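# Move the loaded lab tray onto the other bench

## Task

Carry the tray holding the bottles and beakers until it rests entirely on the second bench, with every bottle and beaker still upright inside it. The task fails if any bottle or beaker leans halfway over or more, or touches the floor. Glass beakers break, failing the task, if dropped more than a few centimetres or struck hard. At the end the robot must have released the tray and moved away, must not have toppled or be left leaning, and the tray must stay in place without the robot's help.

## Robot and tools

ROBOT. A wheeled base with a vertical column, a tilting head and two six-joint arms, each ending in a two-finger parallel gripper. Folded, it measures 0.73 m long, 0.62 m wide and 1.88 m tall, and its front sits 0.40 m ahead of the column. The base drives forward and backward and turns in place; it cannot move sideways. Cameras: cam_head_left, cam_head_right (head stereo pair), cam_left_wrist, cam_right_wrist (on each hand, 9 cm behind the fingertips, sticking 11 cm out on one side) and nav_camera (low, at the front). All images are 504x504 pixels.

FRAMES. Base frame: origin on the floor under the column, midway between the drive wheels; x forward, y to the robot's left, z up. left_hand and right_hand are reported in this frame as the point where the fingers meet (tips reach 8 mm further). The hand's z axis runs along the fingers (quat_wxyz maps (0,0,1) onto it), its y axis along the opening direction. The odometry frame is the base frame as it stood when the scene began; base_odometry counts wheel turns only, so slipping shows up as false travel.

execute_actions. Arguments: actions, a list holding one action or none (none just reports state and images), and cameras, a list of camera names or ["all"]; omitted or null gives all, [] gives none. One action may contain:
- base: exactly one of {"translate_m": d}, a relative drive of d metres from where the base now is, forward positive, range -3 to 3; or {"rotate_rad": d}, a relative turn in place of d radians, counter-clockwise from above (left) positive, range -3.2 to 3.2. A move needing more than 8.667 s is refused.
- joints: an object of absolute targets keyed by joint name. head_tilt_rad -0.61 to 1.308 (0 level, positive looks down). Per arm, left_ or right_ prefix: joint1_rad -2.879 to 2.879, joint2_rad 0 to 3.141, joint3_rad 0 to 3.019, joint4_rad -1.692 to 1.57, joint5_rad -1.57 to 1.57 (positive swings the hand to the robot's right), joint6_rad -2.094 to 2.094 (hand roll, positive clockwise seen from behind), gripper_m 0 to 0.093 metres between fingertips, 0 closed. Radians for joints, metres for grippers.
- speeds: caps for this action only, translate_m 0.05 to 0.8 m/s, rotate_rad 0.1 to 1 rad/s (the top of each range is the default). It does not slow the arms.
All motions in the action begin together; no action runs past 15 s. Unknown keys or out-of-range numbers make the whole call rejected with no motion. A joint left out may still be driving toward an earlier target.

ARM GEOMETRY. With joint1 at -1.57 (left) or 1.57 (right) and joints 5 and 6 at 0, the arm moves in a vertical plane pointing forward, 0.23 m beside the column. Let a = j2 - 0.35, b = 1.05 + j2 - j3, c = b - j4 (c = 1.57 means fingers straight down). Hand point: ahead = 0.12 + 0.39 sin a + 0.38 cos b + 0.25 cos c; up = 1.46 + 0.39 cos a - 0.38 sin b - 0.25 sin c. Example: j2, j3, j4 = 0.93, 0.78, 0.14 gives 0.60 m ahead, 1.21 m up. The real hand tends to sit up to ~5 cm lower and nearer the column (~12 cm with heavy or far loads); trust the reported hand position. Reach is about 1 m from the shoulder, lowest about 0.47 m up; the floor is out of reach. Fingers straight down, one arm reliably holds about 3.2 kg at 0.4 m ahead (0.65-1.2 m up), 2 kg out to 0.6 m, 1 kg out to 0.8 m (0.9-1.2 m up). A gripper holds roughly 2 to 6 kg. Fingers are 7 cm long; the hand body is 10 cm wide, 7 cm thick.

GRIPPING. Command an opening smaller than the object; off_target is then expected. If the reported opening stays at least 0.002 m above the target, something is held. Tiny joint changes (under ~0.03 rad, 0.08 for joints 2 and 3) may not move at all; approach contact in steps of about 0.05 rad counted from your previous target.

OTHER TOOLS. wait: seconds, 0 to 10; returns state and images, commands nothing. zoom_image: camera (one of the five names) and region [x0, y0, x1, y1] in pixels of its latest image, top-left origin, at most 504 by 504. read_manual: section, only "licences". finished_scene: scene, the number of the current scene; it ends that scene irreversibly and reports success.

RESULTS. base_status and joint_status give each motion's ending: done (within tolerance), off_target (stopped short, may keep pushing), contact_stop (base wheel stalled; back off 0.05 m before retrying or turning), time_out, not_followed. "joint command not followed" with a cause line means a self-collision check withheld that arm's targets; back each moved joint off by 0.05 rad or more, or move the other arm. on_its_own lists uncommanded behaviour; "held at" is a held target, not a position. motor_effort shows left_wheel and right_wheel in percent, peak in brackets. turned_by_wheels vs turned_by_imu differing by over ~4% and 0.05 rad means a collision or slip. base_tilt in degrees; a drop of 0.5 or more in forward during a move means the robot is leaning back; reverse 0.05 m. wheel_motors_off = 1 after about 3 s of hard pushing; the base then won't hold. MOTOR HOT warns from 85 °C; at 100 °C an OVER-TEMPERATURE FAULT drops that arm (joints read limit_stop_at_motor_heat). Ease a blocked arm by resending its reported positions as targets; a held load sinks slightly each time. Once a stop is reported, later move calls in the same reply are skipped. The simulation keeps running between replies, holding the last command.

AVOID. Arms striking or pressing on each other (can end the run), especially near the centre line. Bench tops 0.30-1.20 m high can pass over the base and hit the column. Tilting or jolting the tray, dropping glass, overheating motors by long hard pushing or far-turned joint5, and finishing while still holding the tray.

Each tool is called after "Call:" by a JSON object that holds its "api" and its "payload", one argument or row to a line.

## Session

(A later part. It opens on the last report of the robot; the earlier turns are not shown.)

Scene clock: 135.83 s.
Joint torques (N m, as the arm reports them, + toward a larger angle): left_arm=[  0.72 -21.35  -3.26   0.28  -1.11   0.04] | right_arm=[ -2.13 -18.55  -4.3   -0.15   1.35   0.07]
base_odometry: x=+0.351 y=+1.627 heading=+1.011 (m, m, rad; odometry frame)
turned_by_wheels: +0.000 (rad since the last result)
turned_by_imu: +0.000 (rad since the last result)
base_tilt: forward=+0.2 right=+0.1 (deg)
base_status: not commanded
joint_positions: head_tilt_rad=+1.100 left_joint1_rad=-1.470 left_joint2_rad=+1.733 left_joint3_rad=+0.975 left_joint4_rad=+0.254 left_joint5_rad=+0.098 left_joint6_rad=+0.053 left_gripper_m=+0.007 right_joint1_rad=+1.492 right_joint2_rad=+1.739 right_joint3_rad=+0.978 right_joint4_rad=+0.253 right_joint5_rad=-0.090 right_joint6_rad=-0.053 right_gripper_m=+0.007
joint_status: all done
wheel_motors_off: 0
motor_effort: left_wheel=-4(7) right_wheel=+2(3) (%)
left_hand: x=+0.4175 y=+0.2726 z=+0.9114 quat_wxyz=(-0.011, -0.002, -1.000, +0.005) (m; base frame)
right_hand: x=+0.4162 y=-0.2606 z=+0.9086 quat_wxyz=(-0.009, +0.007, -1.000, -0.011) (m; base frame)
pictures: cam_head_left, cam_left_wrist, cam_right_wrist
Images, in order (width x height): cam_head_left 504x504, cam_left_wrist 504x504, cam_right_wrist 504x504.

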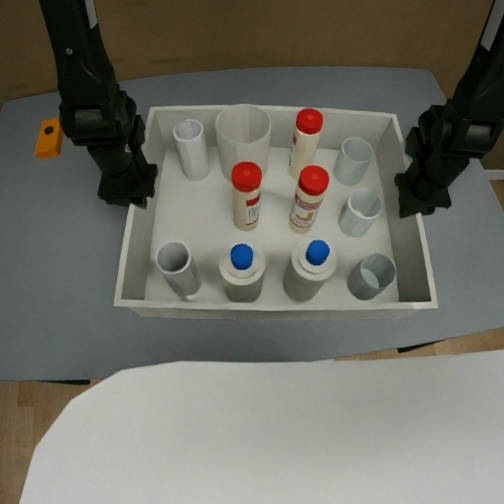

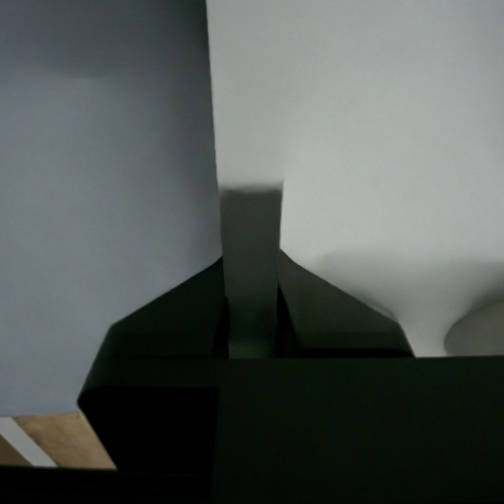

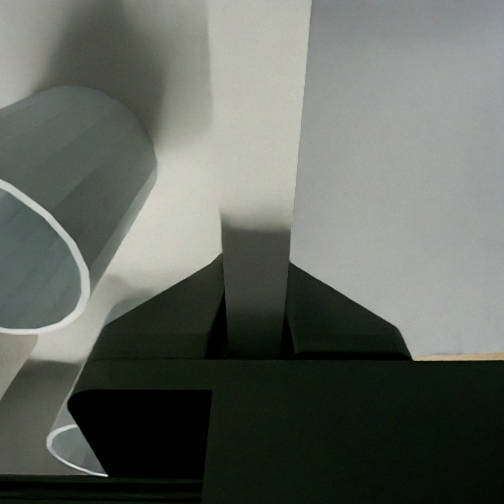

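Call:
{"api": "execute_actions", "payload": {
  "actions": [
    {"base":{"translate_m":-0.4},"speeds":{"translate_m":0.3},"joints":{"left_joint5_rad":0.09,"right_joint5_rad":-0.08,"head_tilt_rad":0.7}}
  ],
  "cameras": []
}}

Call:
{"api": "execute_actions", "payload": {
  "actions": [
    {"base":{"rotate_rad":-3.09},"speeds":{"rotate_rad":0.7}}
  ],
  "cameras": ["cam_head_left","nav_camera"]
}}

Call:
{"api": "execute_actions", "payload": {
  "actions": [
    {"base":{"translate_m":1.3},"speeds":{"translate_m":0.5}}
  ],
  "cameras": ["cam_head_left","nav_camera"]
}}

Scene clock: 151.60 s.
Joint torques (N m, as the arm reports them, + toward a larger angle): left_arm=[  0.95 -21.2   -3.05   0.28  -0.87   0.01] | right_arm=[ -1.3  -18.59  -4.14  -0.04   0.93   0.08]
base_odometry: x=+0.138 y=+1.288 heading=+1.008 (m, m, rad; odometry frame)
turned_by_wheels: -0.003 (rad since the last result)
turned_by_imu: -0.002 (rad since the last result)
base_tilt: forward=+0.2 right=+0.1 (deg)
base_status: done
joint_positions: head_tilt_rad=+0.716 left_joint1_rad=-1.468 left_joint2_rad=+1.732 left_joint3_rad=+0.974 left_joint4_rad=+0.254 left_joint5_rad=+0.109 left_joint6_rad=+0.053 left_gripper_m=+0.007 right_joint1_rad=+1.488 right_joint2_rad=+1.737 right_joint3_rad=+0.976 right_joint4_rad=+0.250 right_joint5_rad=-0.105 right_joint6_rad=-0.056 right_gripper_m=+0.007
joint_status: all done
wheel_motors_off: 0
motor_effort: left_wheel=-2(100) right_wheel=+1(98) (%)
left_hand: x=+0.4171 y=+0.2717 z=+0.9118 quat_wxyz=(-0.011, -0.002, -1.000, +0.009) (m; base frame)
right_hand: x=+0.4156 y=-0.2609 z=+0.9096 quat_wxyz=(-0.008, +0.008, -1.000, -0.016) (m; base frame)
pictures: none
No camera images: the call's "cameras" was empty. Leave "cameras" out to get every camera's image.

Scene clock: 157.47 s.
Joint torques (N m, as the arm reports them, + toward a larger angle): left_arm=[  1.13 -21.41  -3.16   0.29  -0.95   0.02] | right_arm=[ -1.   -18.3   -4.05  -0.05   1.07   0.11]
base_odometry: x=+0.138 y=+1.288 heading=-2.080 (m, m, rad; odometry frame)
turned_by_wheels: -3.088 (rad since the last result)
turned_by_imu: -3.057 (rad since the last result)
base_tilt: forward=+0.1 right=+0.3 (deg)
base_status: done
joint_positions: head_tilt_rad=+0.716 left_joint1_rad=-1.472 left_joint2_rad=+1.732 left_joint3_rad=+0.974 left_joint4_rad=+0.254 left_joint5_rad=+0.110 left_joint6_rad=+0.053 left_gripper_m=+0.007 right_joint1_rad=+1.483 right_joint2_rad=+1.737 right_joint3_rad=+0.976 right_joint4_rad=+0.250 right_joint5_rad=-0.108 right_joint6_rad=-0.058 right_gripper_m=+0.007
joint_status: not commanded
wheel_motors_off: 0
motor_effort: left_wheel=+8(100) right_wheel=-8(70) (%)
left_hand: x=+0.4172 y=+0.2690 z=+0.9116 quat_wxyz=(-0.011, -0.003, -1.000, +0.012) (m; base frame)
right_hand: x=+0.4156 y=-0.2635 z=+0.9098 quat_wxyz=(-0.008, +0.007, -1.000, -0.016) (m; base frame)
pictures: cam_head_left, nav_camera
Images, in order (width x height): cam_head_left 504x504, nav_camera 504x504.

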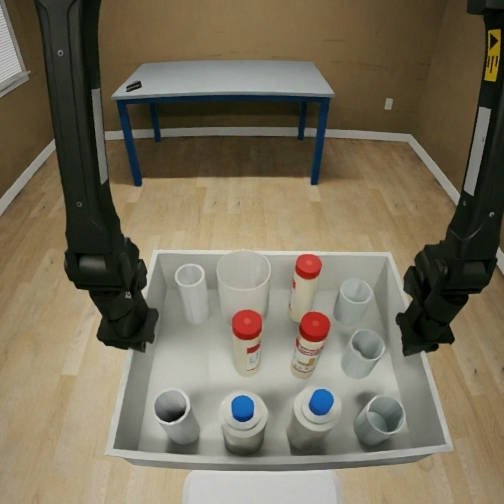

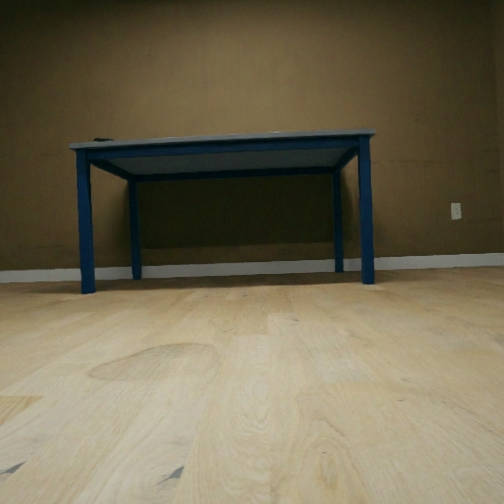

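Scene clock: 161.53 s.
Joint torques (N m, as the arm reports them, + toward a larger angle): left_arm=[  1.3  -21.59  -3.23   0.2   -0.93   0.03] | right_arm=[ -1.09 -19.03  -3.99  -0.02   1.08   0.11]
base_odometry: x=-0.497 y=+0.153 heading=-2.082 (m, m, rad; odometry frame)
turned_by_wheels: -0.002 (rad since the last result)
turned_by_imu: -0.005 (rad since the last result)
base_tilt: forward=+0.2 right=+0.2 (deg)
base_status: done
joint_positions: head_tilt_rad=+0.716 left_joint1_rad=-1.472 left_joint2_rad=+1.733 left_joint3_rad=+0.974 left_joint4_rad=+0.254 left_joint5_rad=+0.110 left_joint6_rad=+0.053 left_gripper_m=+0.007 right_joint1_rad=+1.483 right_joint2_rad=+1.737 right_joint3_rad=+0.976 right_joint4_rad=+0.250 right_joint5_rad=-0.108 right_joint6_rad=-0.058 right_gripper_m=+0.007
joint_status: not commanded
wheel_motors_off: 0
motor_effort: left_wheel=-2(87) right_wheel=+2(94) (%)
left_hand: x=+0.4168 y=+0.2693 z=+0.9114 quat_wxyz=(-0.011, -0.003, -1.000, +0.012) (m; base frame)
right_hand: x=+0.4152 y=-0.2630 z=+0.9099 quat_wxyz=(-0.008, +0.008, -1.000, -0.016) (m; base frame)
pictures: cam_head_left, nav_camera
Images, in order (width x height): cam_head_left 504x504, nav_camera 504x504.

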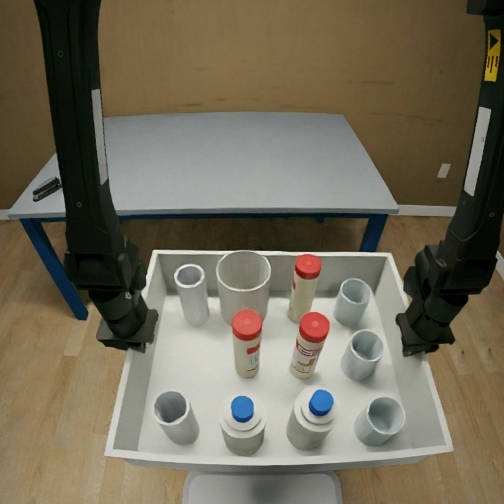

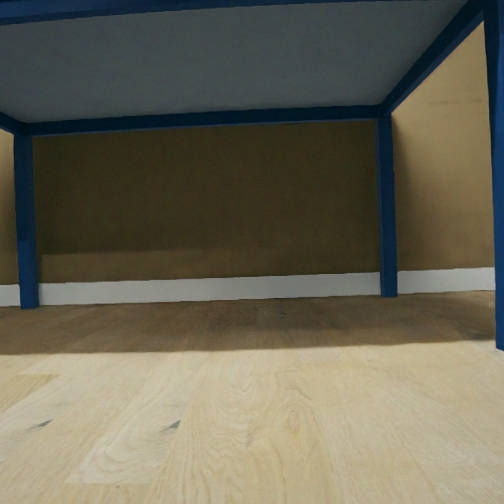

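Call:
{"api": "execute_actions", "payload": {
  "actions": [
    {"base":{"translate_m":0.85},"speeds":{"translate_m":0.4},"joints":{"head_tilt_rad":1.1,"left_joint2_rad":1.6,"left_joint3_rad":0.89,"left_joint4_rad":0.21,"right_joint2_rad":1.6,"right_joint3_rad":0.89,"right_joint4_rad":0.21}}
  ]
}}

Scene clock: 174.60 s.
Joint torques (N m, as the arm reports them, + toward a larger angle): left_arm=[  0.59 -21.68  -2.81   0.31  -0.91  -0.01] | right_arm=[ -0.8  -18.18  -3.57  -0.05   1.06   0.16]
base_odometry: x=-0.913 y=-0.588 heading=-2.083 (m, m, rad; odometry frame)
turned_by_wheels: -0.001 (rad since the last result)
turned_by_imu: -0.003 (rad since the last result)
base_tilt: forward=+0.1 right=+0.2 (deg)
base_status: done
joint_positions: head_tilt_rad=+1.099 left_joint1_rad=-1.464 left_joint2_rad=+1.655 left_joint3_rad=+0.910 left_joint4_rad=+0.221 left_joint5_rad=+0.109 left_joint6_rad=+0.056 left_gripper_m=+0.007 right_joint1_rad=+1.483 right_joint2_rad=+1.661 right_joint3_rad=+0.913 right_joint4_rad=+0.220 right_joint5_rad=-0.108 right_joint6_rad=-0.062 right_gripper_m=+0.007
joint_status: all done
wheel_motors_off: 0
motor_effort: left_wheel=-3(52) right_wheel=+1(53) (%)
left_hand: x=+0.4108 y=+0.2712 z=+0.9395 quat_wxyz=(-0.002, -0.002, -1.000, +0.009) (m; base frame)
right_hand: x=+0.4091 y=-0.2609 z=+0.9369 quat_wxyz=(+0.001, +0.009, -1.000, -0.016) (m; base frame)
pictures: cam_head_left, cam_head_right, cam_left_wrist, cam_right_wrist, nav_camera
Images, in order (width x height): cam_head_left 504x504, cam_head_right 504x504, cam_left_wrist 504x504, cam_right_wrist 504x504, nav_camera 504x504.

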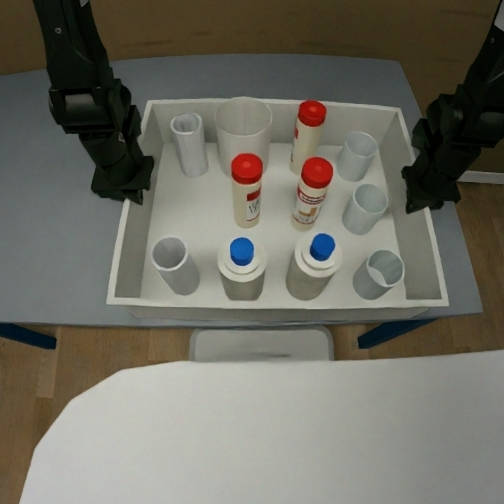

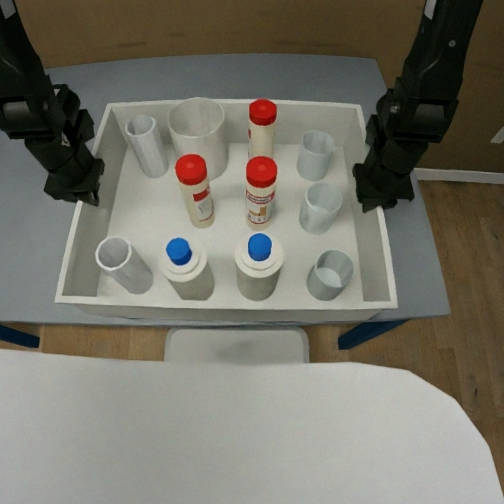

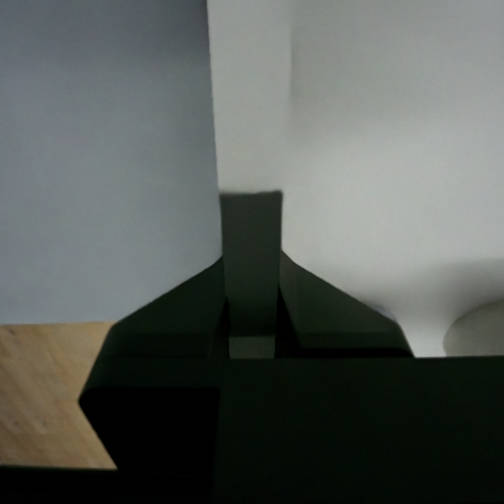

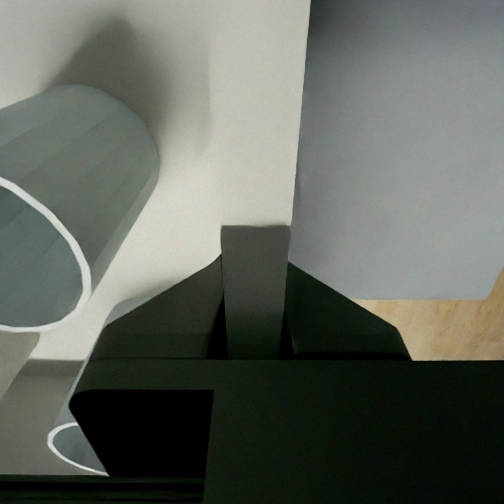

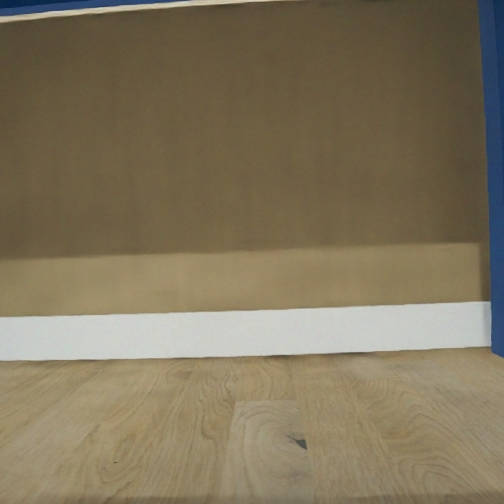

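Edge at 322 px vs ~365 at pickup: about 9 cm more.

Call:
{"api": "execute_actions", "payload": {
  "actions": [
    {"base":{"translate_m":0.09},"speeds":{"translate_m":0.2},"joints":{"left_joint2_rad":1.72,"left_joint3_rad":0.99,"left_joint4_rad":0.24,"right_joint2_rad":1.72,"right_joint3_rad":0.99,"right_joint4_rad":0.24}}
  ],
  "cameras": []
}}

Call:
{"api": "execute_actions", "payload": {
  "actions": [
    {"joints":{"left_joint2_rad":1.78,"left_joint3_rad":1.04,"left_joint4_rad":0.25,"right_joint2_rad":1.78,"right_joint3_rad":1.04,"right_joint4_rad":0.25}}
  ],
  "cameras": []
}}

Call:
{"api": "execute_actions", "payload": {
  "actions": [
    {"joints":{"left_joint2_rad":1.83,"left_joint3_rad":1.08,"left_joint4_rad":0.26,"right_joint2_rad":1.83,"right_joint3_rad":1.08,"right_joint4_rad":0.26}}
  ],
  "cameras": ["cam_head_left"]
}}

Scene clock: 187.53 s.
Joint torques (N m, as the arm reports them, + toward a larger angle): left_arm=[  1.04 -21.69  -3.03   0.42  -1.03   0.02] | right_arm=[ -1.38 -17.57  -3.88  -0.02   1.08   0.09]
base_odometry: x=-0.957 y=-0.666 heading=-2.084 (m, m, rad; odometry frame)
turned_by_wheels: -0.001 (rad since the last result)
turned_by_imu: -0.001 (rad since the last result)
base_tilt: forward=+0.0 right=+0.0 (deg)
base_status: done
joint_positions: head_tilt_rad=+1.100 left_joint1_rad=-1.470 left_joint2_rad=+1.773 left_joint3_rad=+1.012 left_joint4_rad=+0.248 left_joint5_rad=+0.112 left_joint6_rad=+0.053 left_gripper_m=+0.007 right_joint1_rad=+1.488 right_joint2_rad=+1.777 right_joint3_rad=+1.014 right_joint4_rad=+0.247 right_joint5_rad=-0.109 right_joint6_rad=-0.058 right_gripper_m=+0.007
joint_status: all done
wheel_motors_off: 0
motor_effort: left_wheel=+0(45) right_wheel=+1(41) (%)
left_hand: x=+0.4169 y=+0.2715 z=+0.8966 quat_wxyz=(-0.007, -0.002, -1.000, +0.012) (m; base frame)
right_hand: x=+0.4160 y=-0.2613 z=+0.8947 quat_wxyz=(-0.006, +0.009, -1.000, -0.018) (m; base frame)
pictures: none
No camera images: the call's "cameras" was empty. Leave "cameras" out to get every camera's image.

Scene clock: 188.50 s.
Joint torques (N m, as the arm reports them, + toward a larger angle): left_arm=[  1.38 -21.04  -2.84   0.57  -1.02   0.03] | right_arm=[ -1.62 -17.33  -3.39   0.25   1.07   0.09]
base_odometry: x=-0.957 y=-0.666 heading=-2.084 (m, m, rad; odometry frame)
turned_by_wheels: +0.000 (rad since the last result)
turned_by_imu: +0.000 (rad since the last result)
base_tilt: forward=+0.0 right=+0.3 (deg)
base_status: not commanded
joint_positions: head_tilt_rad=+1.100 left_joint1_rad=-1.472 left_joint2_rad=+1.825 left_joint3_rad=+1.059 left_joint4_rad=+0.255 left_joint5_rad=+0.112 left_joint6_rad=+0.052 left_gripper_m=+0.007 right_joint1_rad=+1.490 right_joint2_rad=+1.826 right_joint3_rad=+1.060 right_joint4_rad=+0.252 right_joint5_rad=-0.109 right_joint6_rad=-0.058 right_gripper_m=+0.007
joint_status: all done
wheel_motors_off: 0
motor_effort: left_wheel=-4(3) right_wheel=+2(4) (%)
left_hand: x=+0.4174 y=+0.2717 z=+0.8771 quat_wxyz=(-0.008, -0.002, -1.000, +0.013) (m; base frame)
right_hand: x=+0.4170 y=-0.2612 z=+0.8761 quat_wxyz=(-0.006, +0.009, -1.000, -0.019) (m; base frame)
pictures: none
No camera images: the call's "cameras" was empty. Leave "cameras" out to get every camera's image.

Scene clock: 189.33 s.
Joint torques (N m, as the arm reports them, + toward a larger angle): left_arm=[  1.23 -21.15  -2.89   0.6   -1.03   0.05] | right_arm=[ -1.79 -17.33  -3.51   0.25   1.07   0.09]
base_odometry: x=-0.957 y=-0.666 heading=-2.084 (m, m, rad; odometry frame)
turned_by_wheels: +0.000 (rad since the last result)
turned_by_imu: +0.000 (rad since the last result)
base_tilt: forward=+0.2 right=+0.1 (deg)
base_status: not commanded
joint_positions: head_tilt_rad=+1.100 left_joint1_rad=-1.473 left_joint2_rad=+1.875 left_joint3_rad=+1.099 left_joint4_rad=+0.265 left_joint5_rad=+0.112 left_joint6_rad=+0.051 left_gripper_m=+0.007 right_joint1_rad=+1.492 right_joint2_rad=+1.876 right_joint3_rad=+1.100 right_joint4_rad=+0.262 right_joint5_rad=-0.108 right_joint6_rad=-0.056 right_gripper_m=+0.007
joint_status: all done
wheel_motors_off: 0
motor_effort: left_wheel=-1(3) right_wheel=+2(3) (%)
left_hand: x=+0.4150 y=+0.2721 z=+0.8589 quat_wxyz=(-0.008, -0.002, -1.000, +0.014) (m; base frame)
right_hand: x=+0.4147 y=-0.2611 z=+0.8579 quat_wxyz=(-0.006, +0.009, -1.000, -0.020) (m; base frame)
pictures: cam_head_left
Images, in order (width x height): cam_head_left 504x504.

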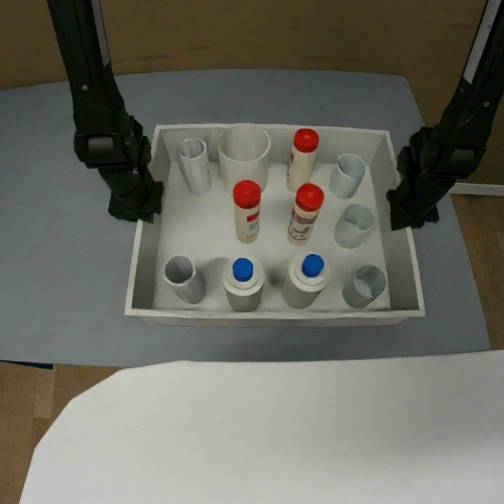

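Call:
{"api": "execute_actions", "payload": {
  "actions": [
    {"joints":{"left_joint2_rad":1.87,"left_joint3_rad":1.115,"right_joint2_rad":1.87,"right_joint3_rad":1.115}}
  ],
  "cameras": []
}}

Call:
{"api": "execute_actions", "payload": {
  "actions": [
    {"joints":{"left_joint2_rad":1.91,"left_joint3_rad":1.15,"right_joint2_rad":1.91,"right_joint3_rad":1.15}}
  ],
  "cameras": []
}}

Scene clock: 196.53 s.
Joint torques (N m, as the arm reports them, + toward a larger angle): left_arm=[  1.4  -19.01  -1.95   0.62  -1.03   0.03] | right_arm=[ -1.97 -16.57  -2.81   0.33   1.11   0.09]
base_odometry: x=-0.957 y=-0.666 heading=-2.084 (m, m, rad; odometry frame)
turned_by_wheels: +0.000 (rad since the last result)
turned_by_imu: +0.000 (rad since the last result)
base_tilt: forward=+0.1 right=+0.3 (deg)
base_status: not commanded
joint_positions: head_tilt_rad=+1.100 left_joint1_rad=-1.475 left_joint2_rad=+1.894 left_joint3_rad=+1.121 left_joint4_rad=+0.263 left_joint5_rad=+0.112 left_joint6_rad=+0.051 left_gripper_m=+0.007 right_joint1_rad=+1.493 right_joint2_rad=+1.899 right_joint3_rad=+1.125 right_joint4_rad=+0.260 right_joint5_rad=-0.110 right_joint6_rad=-0.056 right_gripper_m=+0.007
joint_status: all done
wheel_motors_off: 0
motor_effort: left_wheel=-5(6) right_wheel=+2(3) (%)
left_hand: x=+0.4168 y=+0.2720 z=+0.8511 quat_wxyz=(-0.009, -0.002, -1.000, +0.014) (m; base frame)
right_hand: x=+0.4159 y=-0.2610 z=+0.8488 quat_wxyz=(-0.007, +0.009, -1.000, -0.021) (m; base frame)
pictures: none
No camera images: the call's "cameras" was empty. Leave "cameras" out to get every camera's image.

Scene clock: 197.03 s.
Joint torques (N m, as the arm reports them, + toward a larger angle): left_arm=[  1.27 -15.78   0.05   0.83  -1.06   0.05] | right_arm=[ -1.86 -13.33  -0.18   0.59   1.15   0.09]
base_odometry: x=-0.957 y=-0.666 heading=-2.084 (m, m, rad; odometry frame)
turned_by_wheels: +0.000 (rad since the last result)
turned_by_imu: +0.000 (rad since the last result)
base_tilt: forward=+0.2 right=+0.2 (deg)
base_status: not commanded
joint_positions: head_tilt_rad=+1.100 left_joint1_rad=-1.475 left_joint2_rad=+1.899 left_joint3_rad=+1.129 left_joint4_rad=+0.257 left_joint5_rad=+0.113 left_joint6_rad=+0.051 left_gripper_m=+0.007 right_joint1_rad=+1.493 right_joint2_rad=+1.903 right_joint3_rad=+1.133 right_joint4_rad=+0.254 right_joint5_rad=-0.111 right_joint6_rad=-0.056 right_gripper_m=+0.007
joint_status: all done
wheel_motors_off: 0
motor_effort: left_wheel=-4(4) right_wheel=+3(2) (%)
left_hand: x=+0.4175 y=+0.2721 z=+0.8490 quat_wxyz=(-0.007, -0.002, -1.000, +0.014) (m; base frame)
right_hand: x=+0.4165 y=-0.2610 z=+0.8468 quat_wxyz=(-0.005, +0.009, -1.000, -0.021) (m; base frame)
pictures: none
No camera images: the call's "cameras" was empty. Leave "cameras" out to get every camera's image.

Down. Release and retreat.

Call:
{"api": "execute_actions", "payload": {
  "actions": [
    {"joints":{"left_gripper_m":0.035,"right_gripper_m":0.035,"left_joint2_rad":1.89,"left_joint3_rad":1.125,"right_joint2_rad":1.89,"right_joint3_rad":1.125}}
  ],
  "cameras": []
}}

Call:
{"api": "execute_actions", "payload": {
  "actions": [
    {"joints":{"left_joint1_rad":-1.45,"left_joint2_rad":1.45,"left_joint3_rad":0.8,"left_joint4_rad":0.13,"right_joint1_rad":1.47,"right_joint2_rad":1.45,"right_joint3_rad":0.8,"right_joint4_rad":0.13}}
  ],
  "cameras": []
}}

Call:
{"api": "execute_actions", "payload": {
  "actions": [
    {"base":{"translate_m":-0.6},"joints":{"head_tilt_rad":0.8}}
  ],
  "cameras": ["cam_head_left"]
}}

Scene clock: 208.00 s.
Joint torques (N m, as the arm reports them, + toward a larger angle): left_arm=[  1.58 -17.57  -1.68   0.81  -0.19   0.04] | right_arm=[ -1.97 -14.77  -2.38   0.71   0.07   0.09]
base_odometry: x=-0.957 y=-0.666 heading=-2.084 (m, m, rad; odometry frame)
turned_by_wheels: +0.000 (rad since the last result)
turned_by_imu: +0.000 (rad since the last result)
base_tilt: forward=+0.1 right=+0.1 (deg)
base_status: not commanded
joint_positions: head_tilt_rad=+1.100 left_joint1_rad=-1.475 left_joint2_rad=+1.898 left_joint3_rad=+1.128 left_joint4_rad=+0.257 left_joint5_rad=+0.094 left_joint6_rad=+0.051 left_gripper_m=+0.035 right_joint1_rad=+1.494 right_joint2_rad=+1.903 right_joint3_rad=+1.132 right_joint4_rad=+0.254 right_joint5_rad=-0.083 right_joint6_rad=-0.056 right_gripper_m=+0.035
joint_status: all done
wheel_motors_off: 0
motor_effort: left_wheel=-3(4) right_wheel=+2(3) (%)
left_hand: x=+0.4176 y=+0.2748 z=+0.8493 quat_wxyz=(-0.007, -0.002, -1.000, +0.005) (m; base frame)
right_hand: x=+0.4163 y=-0.2646 z=+0.8469 quat_wxyz=(-0.004, +0.009, -1.000, -0.008) (m; base frame)
pictures: none
No camera images: the call's "cameras" was empty. Leave "cameras" out to get every camera's image.

Scene clock: 209.23 s.
Joint torques (N m, as the arm reports them, + toward a larger angle): left_arm=[  1.6  -14.99  -0.69   0.49  -0.17   0.03] | right_arm=[ -2.08 -12.07  -0.85   0.21   0.05   0.09]
base_odometry: x=-0.957 y=-0.666 heading=-2.084 (m, m, rad; odometry frame)
turned_by_wheels: +0.000 (rad since the last result)
turned_by_imu: +0.000 (rad since the last result)
base_tilt: forward=+0.1 right=+0.1 (deg)
base_status: not commanded
joint_positions: head_tilt_rad=+1.100 left_joint1_rad=-1.451 left_joint2_rad=+1.437 left_joint3_rad=+0.806 left_joint4_rad=+0.139 left_joint5_rad=+0.093 left_joint6_rad=+0.051 left_gripper_m=+0.035 right_joint1_rad=+1.473 right_joint2_rad=+1.436 right_joint3_rad=+0.805 right_joint4_rad=+0.137 right_joint5_rad=-0.083 right_joint6_rad=-0.056 right_gripper_m=+0.035
joint_status: all done
wheel_motors_off: 0
motor_effort: left_wheel=-4(5) right_wheel=+3(4) (%)
left_hand: x=+0.4306 y=+0.2760 z=+1.0108 quat_wxyz=(-0.017, +0.003, -1.000, -0.006) (m; base frame)
right_hand: x=+0.4307 y=-0.2663 z=+1.0105 quat_wxyz=(-0.016, +0.005, -1.000, +0.002) (m; base frame)
pictures: none
No camera images: the call's "cameras" was empty. Leave "cameras" out to get every camera's image.

Scene clock: 211.73 s.
Joint torques (N m, as the arm reports them, + toward a larger angle): left_arm=[  1.6  -15.88  -0.38   0.45  -0.18   0.05] | right_arm=[ -1.84 -12.54  -0.25   0.16   0.04   0.09]
base_odometry: x=-0.663 y=-0.144 heading=-2.087 (m, m, rad; odometry frame)
turned_by_wheels: -0.003 (rad since the last result)
turned_by_imu: -0.002 (rad since the last result)
base_tilt: forward=+0.3 right=+0.3 (deg)
base_status: done
joint_positions: head_tilt_rad=+0.815 left_joint1_rad=-1.451 left_joint2_rad=+1.443 left_joint3_rad=+0.799 left_joint4_rad=+0.139 left_joint5_rad=+0.093 left_joint6_rad=+0.051 left_gripper_m=+0.035 right_joint1_rad=+1.471 right_joint2_rad=+1.440 right_joint3_rad=+0.797 right_joint4_rad=+0.137 right_joint5_rad=-0.082 right_joint6_rad=-0.056 right_gripper_m=+0.035
joint_status: all done
wheel_motors_off: 0
motor_effort: left_wheel=-2(67) right_wheel=+2(98) (%)
left_hand: x=+0.4238 y=+0.2760 z=+1.0092 quat_wxyz=(-0.010, +0.003, -1.000, -0.006) (m; base frame)
right_hand: x=+0.4238 y=-0.2671 z=+1.0096 quat_wxyz=(-0.010, +0.004, -1.000, +0.003) (m; base frame)
pictures: cam_head_left
Images, in order (width x height): cam_head_left 504x504.

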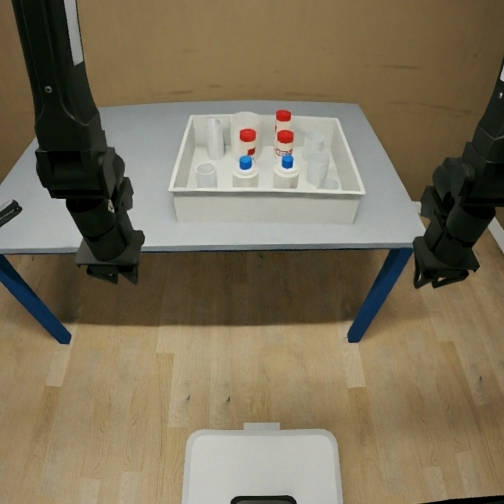

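Call:
{"api": "finished_scene", "payload": {
  "scene": 1
}}

The scene is finished: the task was done.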